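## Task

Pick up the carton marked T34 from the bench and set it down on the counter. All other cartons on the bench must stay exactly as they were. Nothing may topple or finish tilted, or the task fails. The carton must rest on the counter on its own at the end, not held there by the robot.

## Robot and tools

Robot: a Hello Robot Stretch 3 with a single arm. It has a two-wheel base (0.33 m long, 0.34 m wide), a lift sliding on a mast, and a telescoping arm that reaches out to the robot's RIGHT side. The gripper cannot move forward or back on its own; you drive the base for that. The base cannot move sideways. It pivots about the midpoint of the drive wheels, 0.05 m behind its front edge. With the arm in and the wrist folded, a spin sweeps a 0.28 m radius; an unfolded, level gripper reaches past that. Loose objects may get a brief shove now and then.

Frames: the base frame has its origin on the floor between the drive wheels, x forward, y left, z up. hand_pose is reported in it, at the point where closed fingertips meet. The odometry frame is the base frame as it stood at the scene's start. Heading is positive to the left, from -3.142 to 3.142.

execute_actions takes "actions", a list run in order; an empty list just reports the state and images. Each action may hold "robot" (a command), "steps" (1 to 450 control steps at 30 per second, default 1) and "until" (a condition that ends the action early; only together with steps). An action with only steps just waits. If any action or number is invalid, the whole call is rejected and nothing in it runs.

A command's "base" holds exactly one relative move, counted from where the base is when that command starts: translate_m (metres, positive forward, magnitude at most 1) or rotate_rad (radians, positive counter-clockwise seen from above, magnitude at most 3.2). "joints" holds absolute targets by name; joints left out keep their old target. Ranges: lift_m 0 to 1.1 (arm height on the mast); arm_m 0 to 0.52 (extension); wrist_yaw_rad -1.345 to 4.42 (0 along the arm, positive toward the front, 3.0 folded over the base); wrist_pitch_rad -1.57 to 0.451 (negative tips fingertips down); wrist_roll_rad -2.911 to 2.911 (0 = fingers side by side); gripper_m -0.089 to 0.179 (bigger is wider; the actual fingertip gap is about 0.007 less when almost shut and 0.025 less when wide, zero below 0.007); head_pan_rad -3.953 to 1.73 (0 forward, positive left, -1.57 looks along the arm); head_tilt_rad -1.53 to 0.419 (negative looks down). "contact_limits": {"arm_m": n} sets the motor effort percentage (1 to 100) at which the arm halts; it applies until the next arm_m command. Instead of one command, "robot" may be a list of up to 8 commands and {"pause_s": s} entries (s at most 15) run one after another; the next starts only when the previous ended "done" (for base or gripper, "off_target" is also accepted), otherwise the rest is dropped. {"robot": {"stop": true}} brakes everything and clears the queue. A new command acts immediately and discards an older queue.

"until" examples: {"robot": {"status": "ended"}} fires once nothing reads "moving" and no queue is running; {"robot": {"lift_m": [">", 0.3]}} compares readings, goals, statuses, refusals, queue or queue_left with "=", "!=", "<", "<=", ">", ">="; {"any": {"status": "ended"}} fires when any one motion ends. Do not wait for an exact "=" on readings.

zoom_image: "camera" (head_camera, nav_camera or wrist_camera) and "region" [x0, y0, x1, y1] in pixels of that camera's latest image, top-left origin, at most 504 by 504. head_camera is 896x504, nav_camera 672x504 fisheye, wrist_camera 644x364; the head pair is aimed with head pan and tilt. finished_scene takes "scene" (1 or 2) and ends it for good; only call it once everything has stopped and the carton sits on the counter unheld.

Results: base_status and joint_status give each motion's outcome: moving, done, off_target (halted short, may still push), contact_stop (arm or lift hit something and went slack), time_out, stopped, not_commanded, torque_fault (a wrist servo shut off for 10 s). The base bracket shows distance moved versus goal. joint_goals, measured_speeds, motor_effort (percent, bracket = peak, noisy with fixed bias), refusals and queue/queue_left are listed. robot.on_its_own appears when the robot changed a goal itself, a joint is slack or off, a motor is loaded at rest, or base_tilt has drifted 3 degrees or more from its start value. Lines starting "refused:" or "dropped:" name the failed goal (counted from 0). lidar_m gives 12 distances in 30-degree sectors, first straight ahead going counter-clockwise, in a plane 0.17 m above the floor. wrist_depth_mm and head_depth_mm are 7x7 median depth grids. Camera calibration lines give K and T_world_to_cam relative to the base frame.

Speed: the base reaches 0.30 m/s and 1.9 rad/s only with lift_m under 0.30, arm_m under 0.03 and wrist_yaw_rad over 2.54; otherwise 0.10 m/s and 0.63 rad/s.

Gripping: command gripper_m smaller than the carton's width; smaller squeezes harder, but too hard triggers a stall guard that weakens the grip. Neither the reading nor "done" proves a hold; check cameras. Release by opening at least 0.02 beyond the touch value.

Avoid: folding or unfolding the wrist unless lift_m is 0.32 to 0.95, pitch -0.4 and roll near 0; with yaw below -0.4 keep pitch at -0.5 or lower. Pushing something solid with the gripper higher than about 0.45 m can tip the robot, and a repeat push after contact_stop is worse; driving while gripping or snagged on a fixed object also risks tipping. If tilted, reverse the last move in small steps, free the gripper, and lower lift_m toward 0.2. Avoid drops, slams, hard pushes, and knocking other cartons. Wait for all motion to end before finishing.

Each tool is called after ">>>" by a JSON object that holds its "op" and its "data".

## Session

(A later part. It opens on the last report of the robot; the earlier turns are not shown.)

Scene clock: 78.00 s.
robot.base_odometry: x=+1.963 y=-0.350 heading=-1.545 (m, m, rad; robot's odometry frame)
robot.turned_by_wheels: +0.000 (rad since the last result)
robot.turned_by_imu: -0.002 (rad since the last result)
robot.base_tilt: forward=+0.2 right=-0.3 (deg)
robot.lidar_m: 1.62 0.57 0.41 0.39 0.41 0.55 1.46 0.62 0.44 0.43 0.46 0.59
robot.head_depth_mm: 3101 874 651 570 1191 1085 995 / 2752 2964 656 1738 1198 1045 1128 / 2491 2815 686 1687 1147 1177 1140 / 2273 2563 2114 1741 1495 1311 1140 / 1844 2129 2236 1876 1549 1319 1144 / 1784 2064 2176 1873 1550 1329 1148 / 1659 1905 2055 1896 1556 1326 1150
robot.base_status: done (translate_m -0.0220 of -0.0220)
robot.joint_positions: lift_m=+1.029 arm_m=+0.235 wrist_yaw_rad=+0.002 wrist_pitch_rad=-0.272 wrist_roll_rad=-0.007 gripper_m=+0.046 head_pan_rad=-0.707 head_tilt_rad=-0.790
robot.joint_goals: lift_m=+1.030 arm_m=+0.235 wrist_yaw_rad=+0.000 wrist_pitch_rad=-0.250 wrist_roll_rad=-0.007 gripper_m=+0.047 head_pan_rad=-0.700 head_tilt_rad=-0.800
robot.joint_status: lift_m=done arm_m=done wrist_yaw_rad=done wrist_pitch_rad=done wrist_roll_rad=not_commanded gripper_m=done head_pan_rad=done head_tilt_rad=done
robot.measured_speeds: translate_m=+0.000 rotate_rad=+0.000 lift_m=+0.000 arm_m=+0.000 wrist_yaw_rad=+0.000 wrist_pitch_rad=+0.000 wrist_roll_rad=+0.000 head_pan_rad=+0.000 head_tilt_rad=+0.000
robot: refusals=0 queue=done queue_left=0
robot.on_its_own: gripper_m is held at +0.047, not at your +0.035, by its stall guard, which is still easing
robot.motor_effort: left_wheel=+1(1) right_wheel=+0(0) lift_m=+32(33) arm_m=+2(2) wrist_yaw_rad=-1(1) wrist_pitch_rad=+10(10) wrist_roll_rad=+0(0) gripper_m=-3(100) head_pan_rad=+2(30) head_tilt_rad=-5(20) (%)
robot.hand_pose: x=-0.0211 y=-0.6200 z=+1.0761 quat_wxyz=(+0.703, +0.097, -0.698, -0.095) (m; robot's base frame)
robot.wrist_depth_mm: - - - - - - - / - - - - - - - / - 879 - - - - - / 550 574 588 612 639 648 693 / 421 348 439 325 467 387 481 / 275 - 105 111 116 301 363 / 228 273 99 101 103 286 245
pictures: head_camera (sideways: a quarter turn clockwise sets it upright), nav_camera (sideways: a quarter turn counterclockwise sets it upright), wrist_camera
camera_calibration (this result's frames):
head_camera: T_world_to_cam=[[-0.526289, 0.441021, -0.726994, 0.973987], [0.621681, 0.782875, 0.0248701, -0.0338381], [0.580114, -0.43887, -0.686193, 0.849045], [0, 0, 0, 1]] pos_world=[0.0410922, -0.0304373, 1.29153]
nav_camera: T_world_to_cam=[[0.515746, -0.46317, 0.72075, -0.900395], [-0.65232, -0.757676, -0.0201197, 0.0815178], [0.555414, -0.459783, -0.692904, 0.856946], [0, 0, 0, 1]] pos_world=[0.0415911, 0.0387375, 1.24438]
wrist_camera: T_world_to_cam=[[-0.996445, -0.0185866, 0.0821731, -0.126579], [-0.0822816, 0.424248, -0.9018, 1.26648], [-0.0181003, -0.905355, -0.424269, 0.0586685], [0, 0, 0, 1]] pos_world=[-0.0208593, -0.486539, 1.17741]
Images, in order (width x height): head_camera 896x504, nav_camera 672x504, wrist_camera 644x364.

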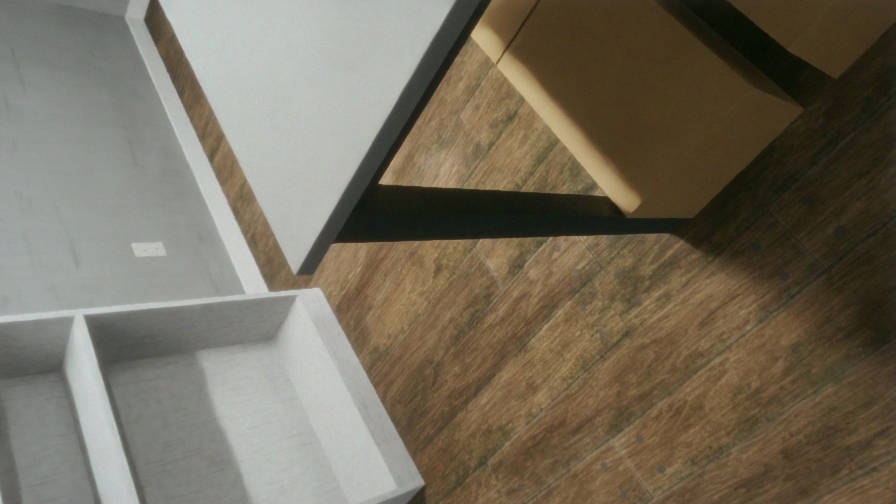

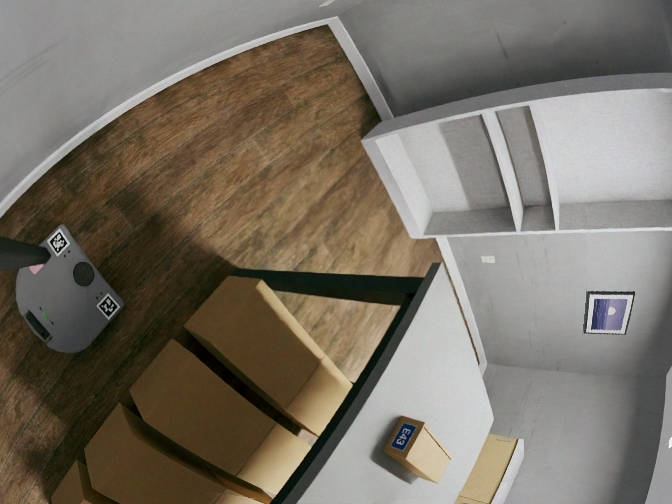

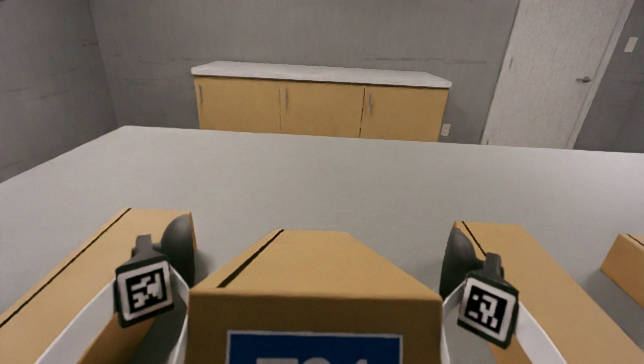

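>>> {"op": "execute_actions", "data": {"actions": [{"robot":{"joints":{"lift_m":0.9,"head_pan_rad":-1.57,"head_tilt_rad":-0.6}},"steps":450,"until":{"robot":{"status":"ended"}}},{"robot":[{"joints":{"gripper_m":0.15}},{"joints":{"arm_m":0.2,"lift_m":0.9}}],"steps":450,"until":{"robot":{"status":"ended"}}}]}}

Scene clock: 87.47 s.
robot.base_odometry: x=+1.963 y=-0.350 heading=-1.545 (m, m, rad; robot's odometry frame)
robot.turned_by_wheels: +0.000 (rad since the last result)
robot.turned_by_imu: -0.002 (rad since the last result)
robot.base_tilt: forward=+0.2 right=-0.3 (deg)
robot.lidar_m: 1.62 0.57 0.41 0.39 0.41 0.55 1.46 0.62 0.44 0.43 0.46 0.60
robot.head_depth_mm: 2924 2637 804 - 586 1131 978 / 2877 2561 960 - 1314 1219 983 / 2945 2591 963 - 1283 1147 963 / 2928 2620 920 651 559 1148 966 / 2945 2664 981 684 563 1222 1043 / 2938 2642 989 622 565 1158 973 / 2911 3107 1006 665 569 1230 975
robot.base_status: done (translate_m -0.0220 of -0.0220)
robot.joint_positions: lift_m=+0.901 arm_m=+0.200 wrist_yaw_rad=+0.002 wrist_pitch_rad=-0.270 wrist_roll_rad=-0.007 gripper_m=+0.150 head_pan_rad=-1.563 head_tilt_rad=-0.606
robot.joint_goals: lift_m=+0.900 arm_m=+0.200 wrist_yaw_rad=+0.000 wrist_pitch_rad=-0.250 wrist_roll_rad=-0.007 gripper_m=+0.150 head_pan_rad=-1.570 head_tilt_rad=-0.600
robot.joint_status: lift_m=done arm_m=done wrist_yaw_rad=done wrist_pitch_rad=done wrist_roll_rad=not_commanded gripper_m=done head_pan_rad=done head_tilt_rad=done
robot.measured_speeds: translate_m=+0.000 rotate_rad=+0.000 lift_m=+0.000 arm_m=+0.000 wrist_yaw_rad=+0.000 wrist_pitch_rad=+0.000 wrist_roll_rad=+0.000 head_pan_rad=+0.000 head_tilt_rad=+0.000
robot: refusals=0 queue=done queue_left=0
robot.motor_effort: left_wheel=+1(1) right_wheel=+0(0) lift_m=+13(34) arm_m=-3(3) wrist_yaw_rad=-1(2) wrist_pitch_rad=+9(10) wrist_roll_rad=+0(0) gripper_m=+0(80) head_pan_rad=-2(30) head_tilt_rad=+4(22) (%)
robot.hand_pose: x=-0.0211 y=-0.5858 z=+0.9477 quat_wxyz=(+0.703, +0.096, -0.698, -0.094) (m; robot's base frame)
robot.wrist_depth_mm: - - - - - - - / - - - - - - - / 241 279 450 276 510 340 580 / 188 262 282 179 306 286 208 / 189 221 145 133 152 243 187 / 174 - 144 139 173 - 179 / - 146 147 148 152 151 160
pictures: head_camera (sideways: a quarter turn clockwise sets it upright), nav_camera (sideways: a quarter turn counterclockwise sets it upright), wrist_camera
camera_calibration (this result's frames):
head_camera: T_world_to_cam=[[-0.0109596, 0.542249, -0.840147, 1.11834], [0.998693, 0.0478816, 0.017876, -0.0270376], [0.0499208, -0.838853, -0.542065, 0.664787], [0, 0, 0, 1]] pos_world=[0.00607208, -0.0474669, 1.30041]
nav_camera: T_world_to_cam=[[-0.0126682, -0.549845, 0.835171, -1.04632], [-0.999759, -0.00802496, -0.0204481, 0.0840695], [0.0179455, -0.835228, -0.54961, 0.673822], [0, 0, 0, 1]] pos_world=[0.0587021, -0.0118449, 1.24592]
wrist_camera: T_world_to_cam=[[-0.996445, -0.0184006, 0.08221, -0.11532], [-0.0822764, 0.422242, -0.902742, 1.13592], [-0.0181015, -0.906296, -0.422255, 0.0326641], [0, 0, 0, 1]] pos_world=[-0.0208597, -0.452152, 1.04872]
Images, in order (width x height): head_camera 896x504, nav_camera 672x504, wrist_camera 644x364.

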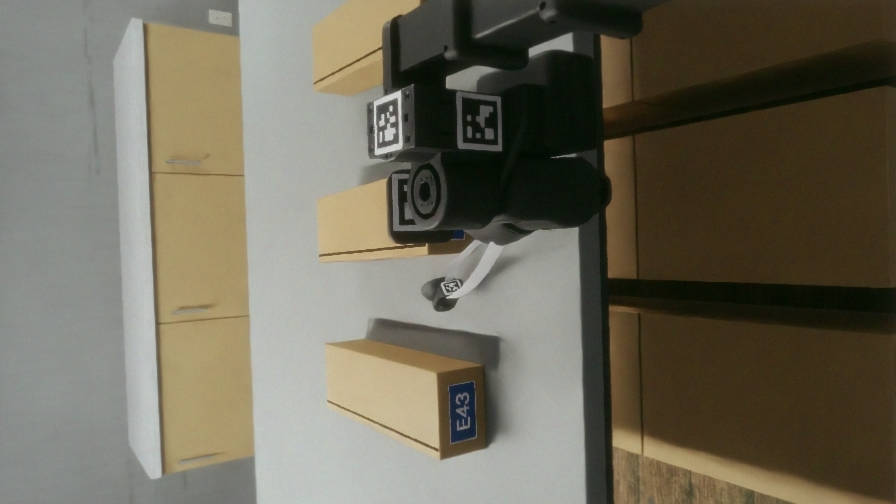

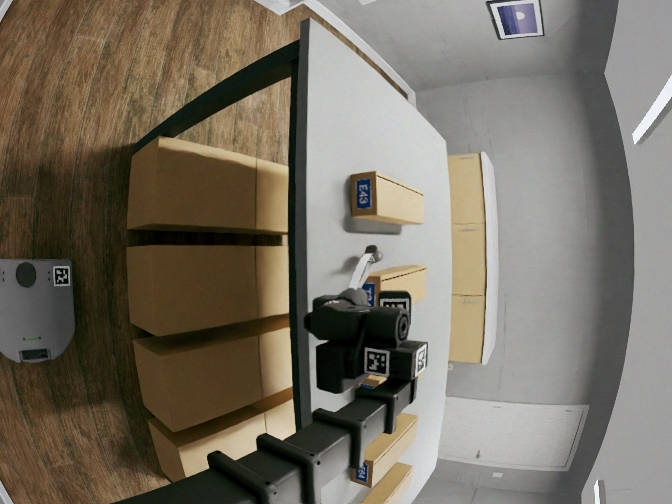

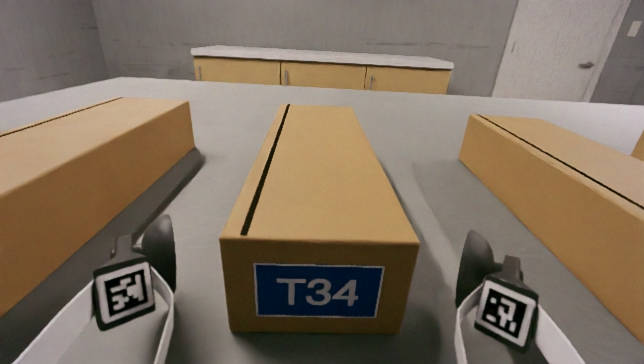

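>>> {"op": "execute_actions", "data": {"actions": [{"robot":[{"joints":{"lift_m":1.07}},{"joints":{"wrist_pitch_rad":-0.8,"arm_m":0.37}},{"joints":{"lift_m":1.018}}],"steps":450,"until":{"robot":{"status":"ended"}}}]}}

>>> {"op": "execute_actions", "data": {"actions": [{"robot":[{"joints":{"gripper_m":0.04}},{"joints":{"lift_m":1.098}}],"steps":450,"until":{"robot":{"status":"ended"}}}]}}

Scene clock: 100.57 s.
robot.base_odometry: x=+1.963 y=-0.350 heading=-1.545 (m, m, rad; robot's odometry frame)
robot.turned_by_wheels: +0.000 (rad since the last result)
robot.turned_by_imu: -0.002 (rad since the last result)
robot.base_tilt: forward=+0.2 right=-0.3 (deg)
robot.lidar_m: 1.62 0.56 0.41 0.39 0.41 0.55 1.46 0.62 0.44 0.43 0.46 0.60
robot.head_depth_mm: 2881 - 757 619 569 1134 969 / 2900 - 900 668 552 1218 987 / 2901 - 880 627 556 1147 960 / 2925 2613 1004 629 559 1150 964 / 2932 2639 982 685 562 1227 1044 / 2939 2635 996 621 566 1155 970 / 2934 3076 997 664 569 1226 975
robot.base_status: done (translate_m -0.0220 of -0.0220)
robot.joint_positions: lift_m=+1.019 arm_m=+0.370 wrist_yaw_rad=+0.001 wrist_pitch_rad=-0.809 wrist_roll_rad=-0.007 gripper_m=+0.150 head_pan_rad=-1.563 head_tilt_rad=-0.606
robot.joint_goals: lift_m=+1.018 arm_m=+0.370 wrist_yaw_rad=+0.000 wrist_pitch_rad=-0.800 wrist_roll_rad=-0.007 gripper_m=+0.150 head_pan_rad=-1.570 head_tilt_rad=-0.600
robot.joint_status: lift_m=done arm_m=done wrist_yaw_rad=done wrist_pitch_rad=done wrist_roll_rad=not_commanded gripper_m=done head_pan_rad=done head_tilt_rad=done
robot.measured_speeds: translate_m=+0.000 rotate_rad=+0.000 lift_m=+0.000 arm_m=+0.000 wrist_yaw_rad=+0.000 wrist_pitch_rad=+0.000 wrist_roll_rad=+0.000 head_pan_rad=+0.000 head_tilt_rad=+0.000
robot: refusals=0 queue=done queue_left=0
robot.motor_effort: left_wheel=+1(1) right_wheel=+0(0) lift_m=+12(32) arm_m=+2(2) wrist_yaw_rad=-1(2) wrist_pitch_rad=+4(9) wrist_roll_rad=+0(0) gripper_m=+0(0) head_pan_rad=-3(2) head_tilt_rad=+3(3) (%)
robot.hand_pose: x=-0.0214 y=-0.6741 z=+0.9553 quat_wxyz=(+0.653, +0.280, -0.647, -0.277) (m; robot's base frame)
robot.wrist_depth_mm: 338 341 344 353 357 368 376 / 205 282 292 214 307 310 226 / 189 247 247 185 267 264 202 / 191 228 173 166 236 239 188 / 191 210 151 149 210 217 185 / 187 - 137 136 191 - 183 / - 172 124 125 173 176 173
pictures: head_camera (sideways: a quarter turn clockwise sets it upright), nav_camera (sideways: a quarter turn counterclockwise sets it upright), wrist_camera
camera_calibration (this result's frames):
head_camera: T_world_to_cam=[[-0.0108298, 0.542132, -0.840224, 1.11844], [0.998704, 0.0476468, 0.0178703, -0.0270302], [0.049722, -0.838942, -0.541945, 0.664633], [0, 0, 0, 1]] pos_world=[0.00606079, -0.0474671, 1.30042]
nav_camera: T_world_to_cam=[[-0.0127998, -0.549723, 0.835249, -1.04642], [-0.999761, -0.00779023, -0.020448, 0.0840695], [0.0177475, -0.835311, -0.549491, 0.673668], [0, 0, 0, 1]] pos_world=[0.0586994, -0.0118654, 1.24592]
wrist_camera: T_world_to_cam=[[-0.996408, -0.0575841, 0.0620961, -0.125026], [-0.0824969, 0.825672, -0.558086, 1.12272], [-0.0191342, -0.561204, -0.827457, 0.575503], [0, 0, 0, 1]] pos_world=[-0.0209437, -0.611225, 1.11054]
Images, in order (width x height): head_camera 896x504, nav_camera 672x504, wrist_camera 644x364.

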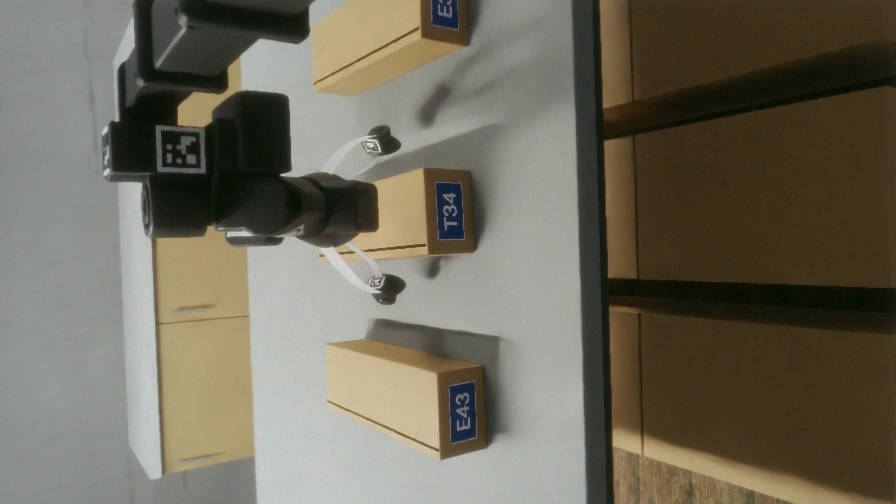

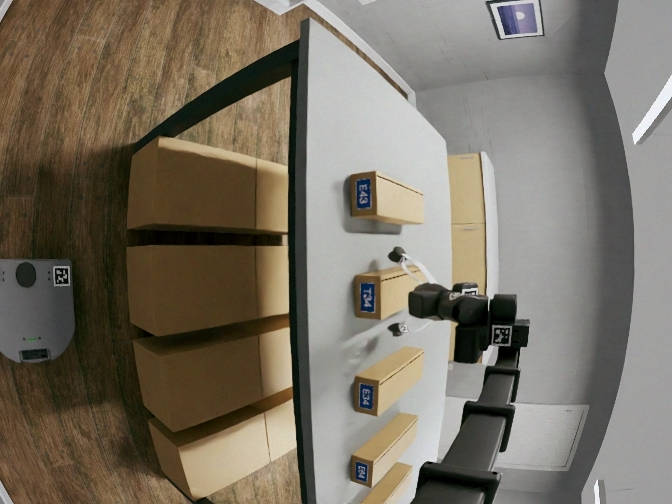

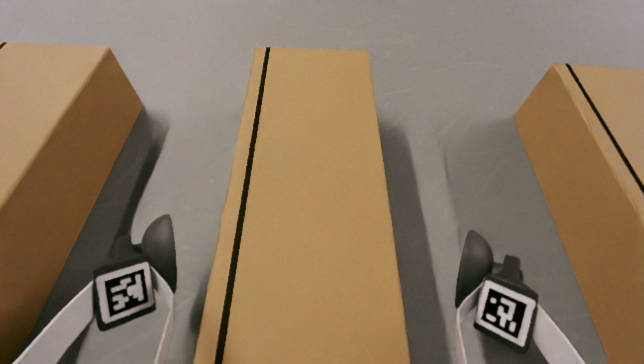

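Scene clock: 103.37 s.
robot.base_odometry: x=+1.963 y=-0.350 heading=-1.545 (m, m, rad; robot's odometry frame)
robot.turned_by_wheels: +0.000 (rad since the last result)
robot.turned_by_imu: -0.001 (rad since the last result)
robot.base_tilt: forward=+0.2 right=-0.3 (deg)
robot.lidar_m: 1.62 0.57 0.41 0.39 0.41 0.55 1.46 0.62 0.44 0.43 0.46 0.60
robot.head_depth_mm: 3006 2625 803 619 568 1134 978 / - 2624 954 669 552 1218 984 / - 2605 614 650 555 1141 962 / 2945 2596 657 655 558 1149 963 / 2899 2625 983 684 562 1228 1041 / 2913 2681 991 622 566 1159 968 / 2904 3067 1002 665 568 1227 978
robot.base_status: done (translate_m -0.0220 of -0.0220)
robot.joint_positions: lift_m=+1.097 arm_m=+0.370 wrist_yaw_rad=+0.001 wrist_pitch_rad=-0.813 wrist_roll_rad=-0.007 gripper_m=+0.044 head_pan_rad=-1.563 head_tilt_rad=-0.606
robot.joint_goals: lift_m=+1.098 arm_m=+0.370 wrist_yaw_rad=+0.000 wrist_pitch_rad=-0.800 wrist_roll_rad=-0.007 gripper_m=+0.043 head_pan_rad=-1.570 head_tilt_rad=-0.600
robot.joint_status: lift_m=done arm_m=done wrist_yaw_rad=done wrist_pitch_rad=done wrist_roll_rad=not_commanded gripper_m=done head_pan_rad=done head_tilt_rad=done
robot.measured_speeds: translate_m=+0.000 rotate_rad=+0.000 lift_m=+0.000 arm_m=+0.000 wrist_yaw_rad=+0.000 wrist_pitch_rad=+0.000 wrist_roll_rad=+0.000 head_pan_rad=+0.000 head_tilt_rad=+0.000
robot: refusals=0 queue=done queue_left=0
robot.motor_effort: left_wheel=+1(1) right_wheel=+0(0) lift_m=+32(34) arm_m=+2(2) wrist_yaw_rad=-2(2) wrist_pitch_rad=+6(6) wrist_roll_rad=+0(0) gripper_m=-20(96) head_pan_rad=-1(2) head_tilt_rad=+3(3) (%)
robot.hand_pose: x=-0.0214 y=-0.6732 z=+1.0334 quat_wxyz=(+0.652, +0.281, -0.647, -0.279) (m; robot's base frame)
robot.wrist_depth_mm: 462 478 483 488 499 508 516 / 403 405 407 208 425 429 446 / 345 313 353 183 373 376 391 / 251 268 311 163 326 281 276 / 226 272 147 147 155 276 242 / 210 247 132 134 135 265 219 / 195 238 124 123 127 241 201
pictures: head_camera (sideways: a quarter turn clockwise sets it upright), nav_camera (sideways: a quarter turn counterclockwise sets it upright), wrist_camera
camera_calibration (this result's frames):
head_camera: T_world_to_cam=[[-0.0108297, 0.542132, -0.840224, 1.11844], [0.998704, 0.0476465, 0.0178703, -0.0270302], [0.0497218, -0.838942, -0.541945, 0.664633], [0, 0, 0, 1]] pos_world=[0.00606078, -0.0474671, 1.30042]
nav_camera: T_world_to_cam=[[-0.0127999, -0.549723, 0.835249, -1.04642], [-0.999761, -0.00778999, -0.020448, 0.0840695], [0.0177473, -0.835311, -0.549491, 0.673668], [0, 0, 0, 1]] pos_world=[0.0586994, -0.0118654, 1.24592]
wrist_camera: T_world_to_cam=[[-0.996407, -0.0578687, 0.0618373, -0.129752], [-0.0825003, 0.828232, -0.55428, 1.16338], [-0.0191401, -0.55739, -0.83003, 0.645944], [0, 0, 0, 1]] pos_world=[-0.020944, -0.611011, 1.18901]
Images, in order (width x height): head_camera 896x504, nav_camera 672x504, wrist_camera 644x364.

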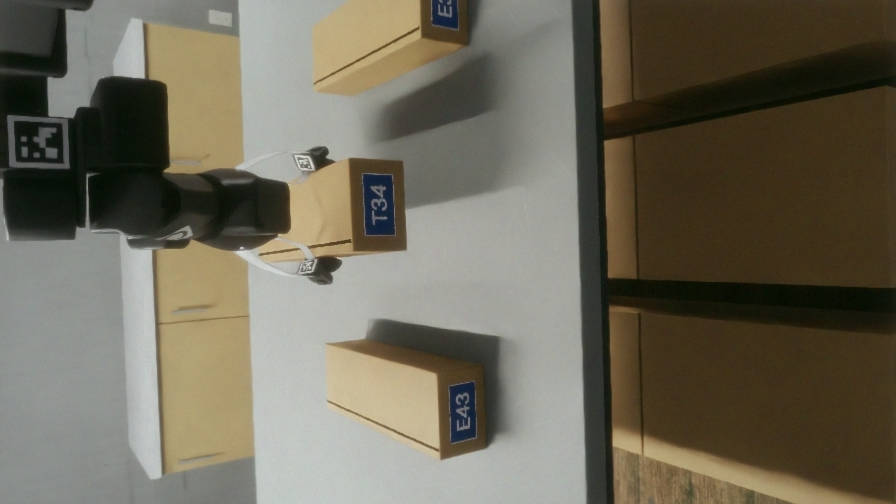

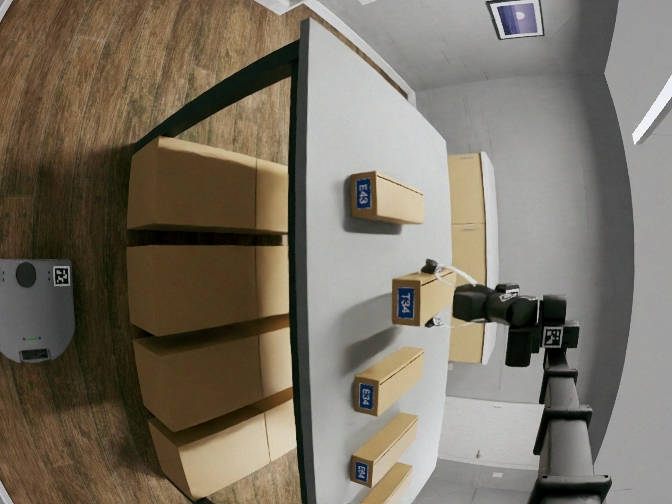

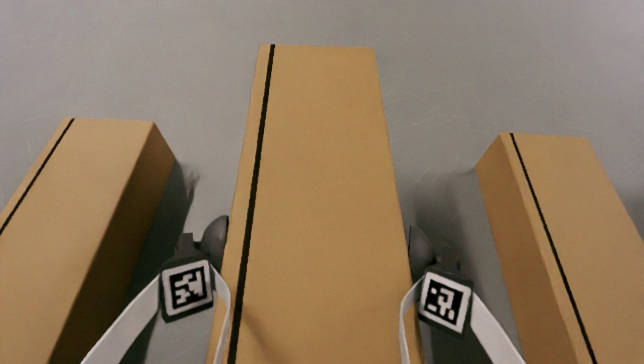

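>>> {"op": "execute_actions", "data": {"actions": [{"robot":[{"joints":{"arm_m":0.15}},{"base":{"translate_m":0.92},"joints":{"arm_m":0.03,"head_tilt_rad":-0.8,"head_pan_rad":-1.4}},{"base":{"rotate_rad":-1.6}},{"base":{"translate_m":0.75}},{"base":{"translate_m":0.75}},{"base":{"rotate_rad":-0.46}},{"base":{"translate_m":0.85}},{"base":{"rotate_rad":2.07}}],"steps":450,"until":{"robot":{"status":"ended"}}},{"steps":450,"until":{"robot":{"status":"ended"}}},{"steps":450,"until":{"robot":{"status":"ended"}}},{"steps":450,"until":{"robot":{"status":"ended"}}}]}}

Scene clock: 161.53 s.
robot.base_odometry: x=-0.273 y=-0.885 heading=-1.535 (m, m, rad; robot's odometry frame)
robot.turned_by_wheels: +0.010 (rad since the last result)
robot.turned_by_imu: +0.014 (rad since the last result)
robot.base_tilt: forward=+0.2 right=-0.3 (deg)
robot.lidar_m: 1.45 1.51 2.00 0.94 0.97 1.34 2.97 0.70 0.51 0.49 0.51 1.50
robot.head_depth_mm: 889 - - - 296 963 1129 / 921 - 444 - 294 1009 1130 / 951 905 603 334 320 1046 1129 / 969 910 674 643 805 1086 1142 / 984 919 680 653 834 1138 1139 / 1006 976 685 671 860 1267 1144 / 1023 1183 690 689 1485 1328 1154
robot.base_status: done (rotate_rad +2.0699 of +2.0700)
robot.joint_positions: lift_m=+1.097 arm_m=+0.030 wrist_yaw_rad=+0.001 wrist_pitch_rad=-0.813 wrist_roll_rad=-0.007 gripper_m=+0.047 head_pan_rad=-1.407 head_tilt_rad=-0.790
robot.joint_goals: lift_m=+1.098 arm_m=+0.030 wrist_yaw_rad=+0.000 wrist_pitch_rad=-0.800 wrist_roll_rad=-0.007 gripper_m=+0.046 head_pan_rad=-1.400 head_tilt_rad=-0.800
robot.joint_status: lift_m=done arm_m=done wrist_yaw_rad=done wrist_pitch_rad=done wrist_roll_rad=not_commanded gripper_m=done head_pan_rad=done head_tilt_rad=done
robot.measured_speeds: translate_m=+0.000 rotate_rad=+0.000 lift_m=+0.000 arm_m=+0.000 wrist_yaw_rad=+0.000 wrist_pitch_rad=+0.000 wrist_roll_rad=+0.000 head_pan_rad=+0.000 head_tilt_rad=+0.000
robot: refusals=0 queue=done queue_left=0
robot.on_its_own: gripper_m is held at +0.046, not at your +0.040, by its stall guard, which is not easing now
robot.motor_effort: left_wheel=-2(6) right_wheel=+3(8) lift_m=+32(32) arm_m=-3(5) wrist_yaw_rad=-2(1) wrist_pitch_rad=+6(6) wrist_roll_rad=+0(0) gripper_m=-19(21) head_pan_rad=+2(14) head_tilt_rad=-4(18) (%)
robot.hand_pose: x=-0.0214 y=-0.3338 z=+1.0334 quat_wxyz=(+0.652, +0.281, -0.647, -0.279) (m; robot's base frame)
robot.wrist_depth_mm: 902 483 501 492 516 524 530 / 413 416 409 209 435 443 450 / 363 364 359 183 378 387 390 / 424 370 342 163 346 354 354 / - 552 148 147 155 497 486 / - - 132 134 135 728 718 / - - 124 123 127 - -
pictures: head_camera (sideways: a quarter turn clockwise sets it upright), nav_camera (sideways: a quarter turn counterclockwise sets it upright), wrist_camera
camera_calibration (this result's frames):
head_camera: T_world_to_cam=[[-0.118638, 0.676561, -0.726767, 0.971205], [0.979778, 0.198536, 0.024882, -0.036038], [0.161124, -0.709118, -0.686433, 0.851913], [0, 0, 0, 1]] pos_world=[0.0132671, -0.045817, 1.29152]
nav_camera: T_world_to_cam=[[0.0963076, -0.686713, 0.72052, -0.897538], [-0.986988, -0.159528, -0.0201185, 0.0835577], [0.128759, -0.709208, -0.693142, 0.859859], [0, 0, 0, 1]] pos_world=[0.0581955, 0.00679698, 1.24438]
wrist_camera: T_world_to_cam=[[-0.996407, -0.0578855, 0.0618212, -0.110097], [-0.0824999, 0.828387, -0.554048, 0.88205], [-0.0191405, -0.557157, -0.830186, 0.835332], [0, 0, 0, 1]] pos_world=[-0.0209441, -0.27164, 1.18898]
Images, in order (width x height): head_camera 896x504, nav_camera 672x504, wrist_camera 644x364.

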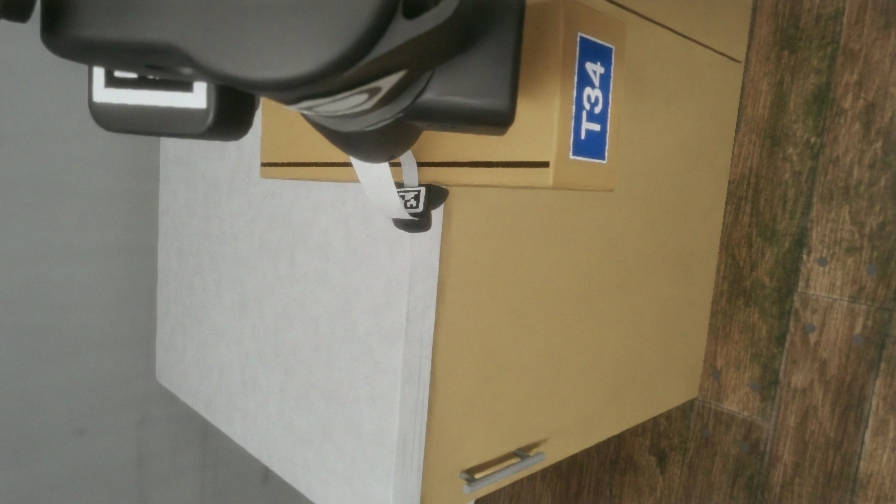

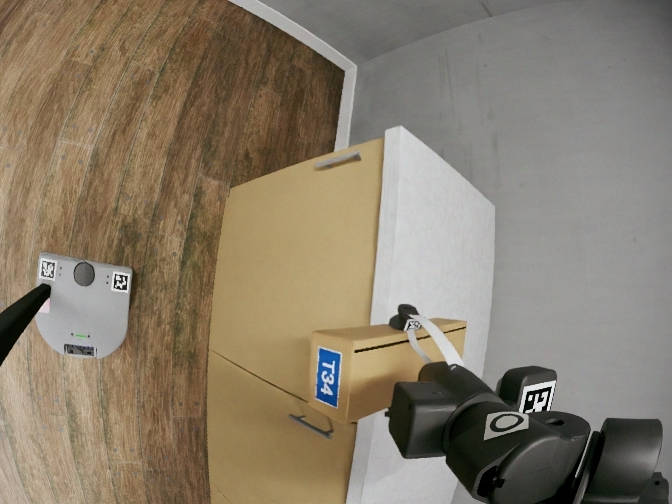

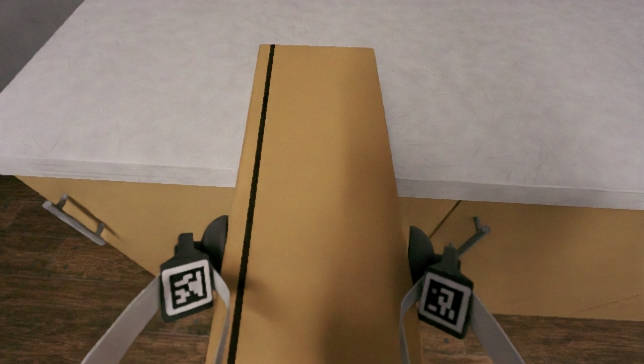

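>>> {"op": "execute_actions", "data": {"actions": [{"robot":[{"joints":{"arm_m":0.42}},{"joints":{"lift_m":1.014}}],"steps":450,"until":{"robot":{"status":"ended"}}},{"robot":[{"joints":{"gripper_m":0.15}},{"joints":{"lift_m":1.095}}],"steps":450,"until":{"robot":{"status":"ended"}}}]}}

Scene clock: 174.00 s.
robot.base_odometry: x=-0.273 y=-0.885 heading=-1.535 (m, m, rad; robot's odometry frame)
robot.turned_by_wheels: +0.000 (rad since the last result)
robot.turned_by_imu: -0.003 (rad since the last result)
robot.base_tilt: forward=+0.2 right=-0.3 (deg)
robot.lidar_m: 1.45 1.51 2.00 0.93 0.97 1.34 2.96 0.70 0.51 0.49 0.51 1.50
robot.head_depth_mm: 919 862 661 577 735 971 1130 / - 794 630 580 756 1005 1131 / 945 861 646 623 780 1044 1131 / 966 910 674 638 806 1086 1136 / 984 919 678 656 827 1139 1141 / 1001 973 682 670 859 1267 1150 / 1025 1178 687 688 1471 1327 1147
robot.base_status: done (rotate_rad +2.0699 of +2.0700)
robot.joint_positions: lift_m=+1.094 arm_m=+0.420 wrist_yaw_rad=+0.001 wrist_pitch_rad=-0.812 wrist_roll_rad=-0.007 gripper_m=+0.150 head_pan_rad=-1.407 head_tilt_rad=-0.790
robot.joint_goals: lift_m=+1.095 arm_m=+0.420 wrist_yaw_rad=+0.000 wrist_pitch_rad=-0.800 wrist_roll_rad=-0.007 gripper_m=+0.150 head_pan_rad=-1.400 head_tilt_rad=-0.800
robot.joint_status: lift_m=done arm_m=done wrist_yaw_rad=done wrist_pitch_rad=done wrist_roll_rad=not_commanded gripper_m=done head_pan_rad=done head_tilt_rad=done
robot.measured_speeds: translate_m=+0.000 rotate_rad=+0.000 lift_m=+0.000 arm_m=+0.000 wrist_yaw_rad=+0.000 wrist_pitch_rad=+0.000 wrist_roll_rad=+0.000 head_pan_rad=+0.000 head_tilt_rad=+0.000
robot: refusals=0 queue=done queue_left=0
robot.motor_effort: left_wheel=-1(2) right_wheel=+3(3) lift_m=+31(34) arm_m=+2(4) wrist_yaw_rad=-1(1) wrist_pitch_rad=+5(6) wrist_roll_rad=+0(0) gripper_m=-1(82) head_pan_rad=+2(3) head_tilt_rad=-4(4) (%)
robot.hand_pose: x=-0.0214 y=-0.7235 z=+1.0307 quat_wxyz=(+0.652, +0.281, -0.647, -0.278) (m; robot's base frame)
robot.wrist_depth_mm: 497 485 490 477 476 460 449 / 406 409 412 425 431 437 445 / 357 359 368 295 375 380 387 / 322 323 326 262 331 338 339 / 288 297 293 234 299 303 308 / 263 - 263 215 272 - 279 / 241 241 242 197 250 247 257
pictures: head_camera (sideways: a quarter turn clockwise sets it upright), nav_camera (sideways: a quarter turn counterclockwise sets it upright), wrist_camera
camera_calibration (this result's frames):
head_camera: T_world_to_cam=[[-0.118653, 0.676654, -0.726677, 0.971088], [0.979778, 0.198533, 0.0248867, -0.0360441], [0.161109, -0.70903, -0.686528, 0.852037], [0, 0, 0, 1]] pos_world=[0.0132669, -0.0458156, 1.29151]
nav_camera: T_world_to_cam=[[0.096323, -0.686806, 0.72043, -0.89742], [-0.986989, -0.159526, -0.020118, 0.0835571], [0.128744, -0.709118, -0.693236, 0.859981], [0, 0, 0, 1]] pos_world=[0.0581943, 0.00680439, 1.24438]
wrist_camera: T_world_to_cam=[[-0.996421, -0.0575436, 0.0619226, -0.132384], [-0.082307, 0.827408, -0.555537, 1.20423], [-0.0192676, -0.558646, -0.829183, 0.613848], [0, 0, 0, 1]] pos_world=[-0.0209663, -0.661082, 1.18618]
Images, in order (width x height): head_camera 896x504, nav_camera 672x504, wrist_camera 644x364.

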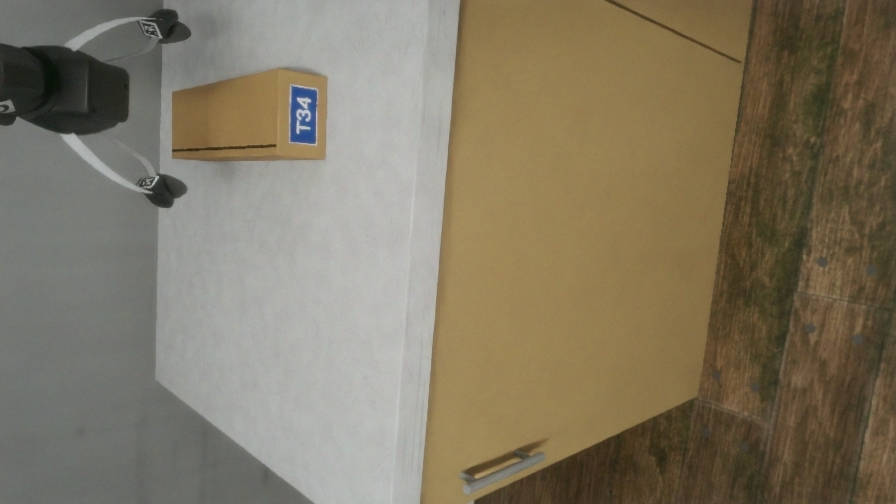

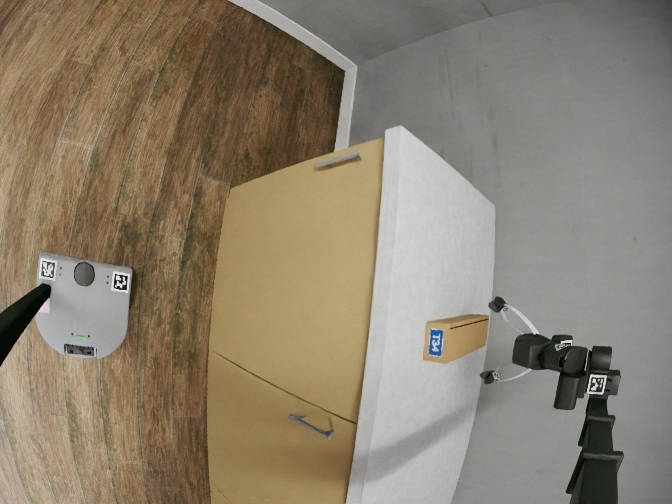

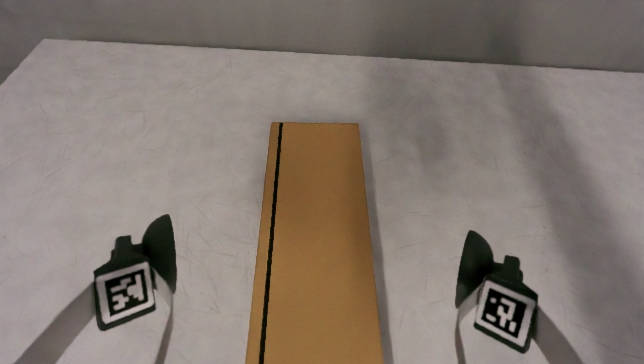

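>>> {"op": "finished_scene", "data": {"scene": 2}}

The scene is finished: the task was done.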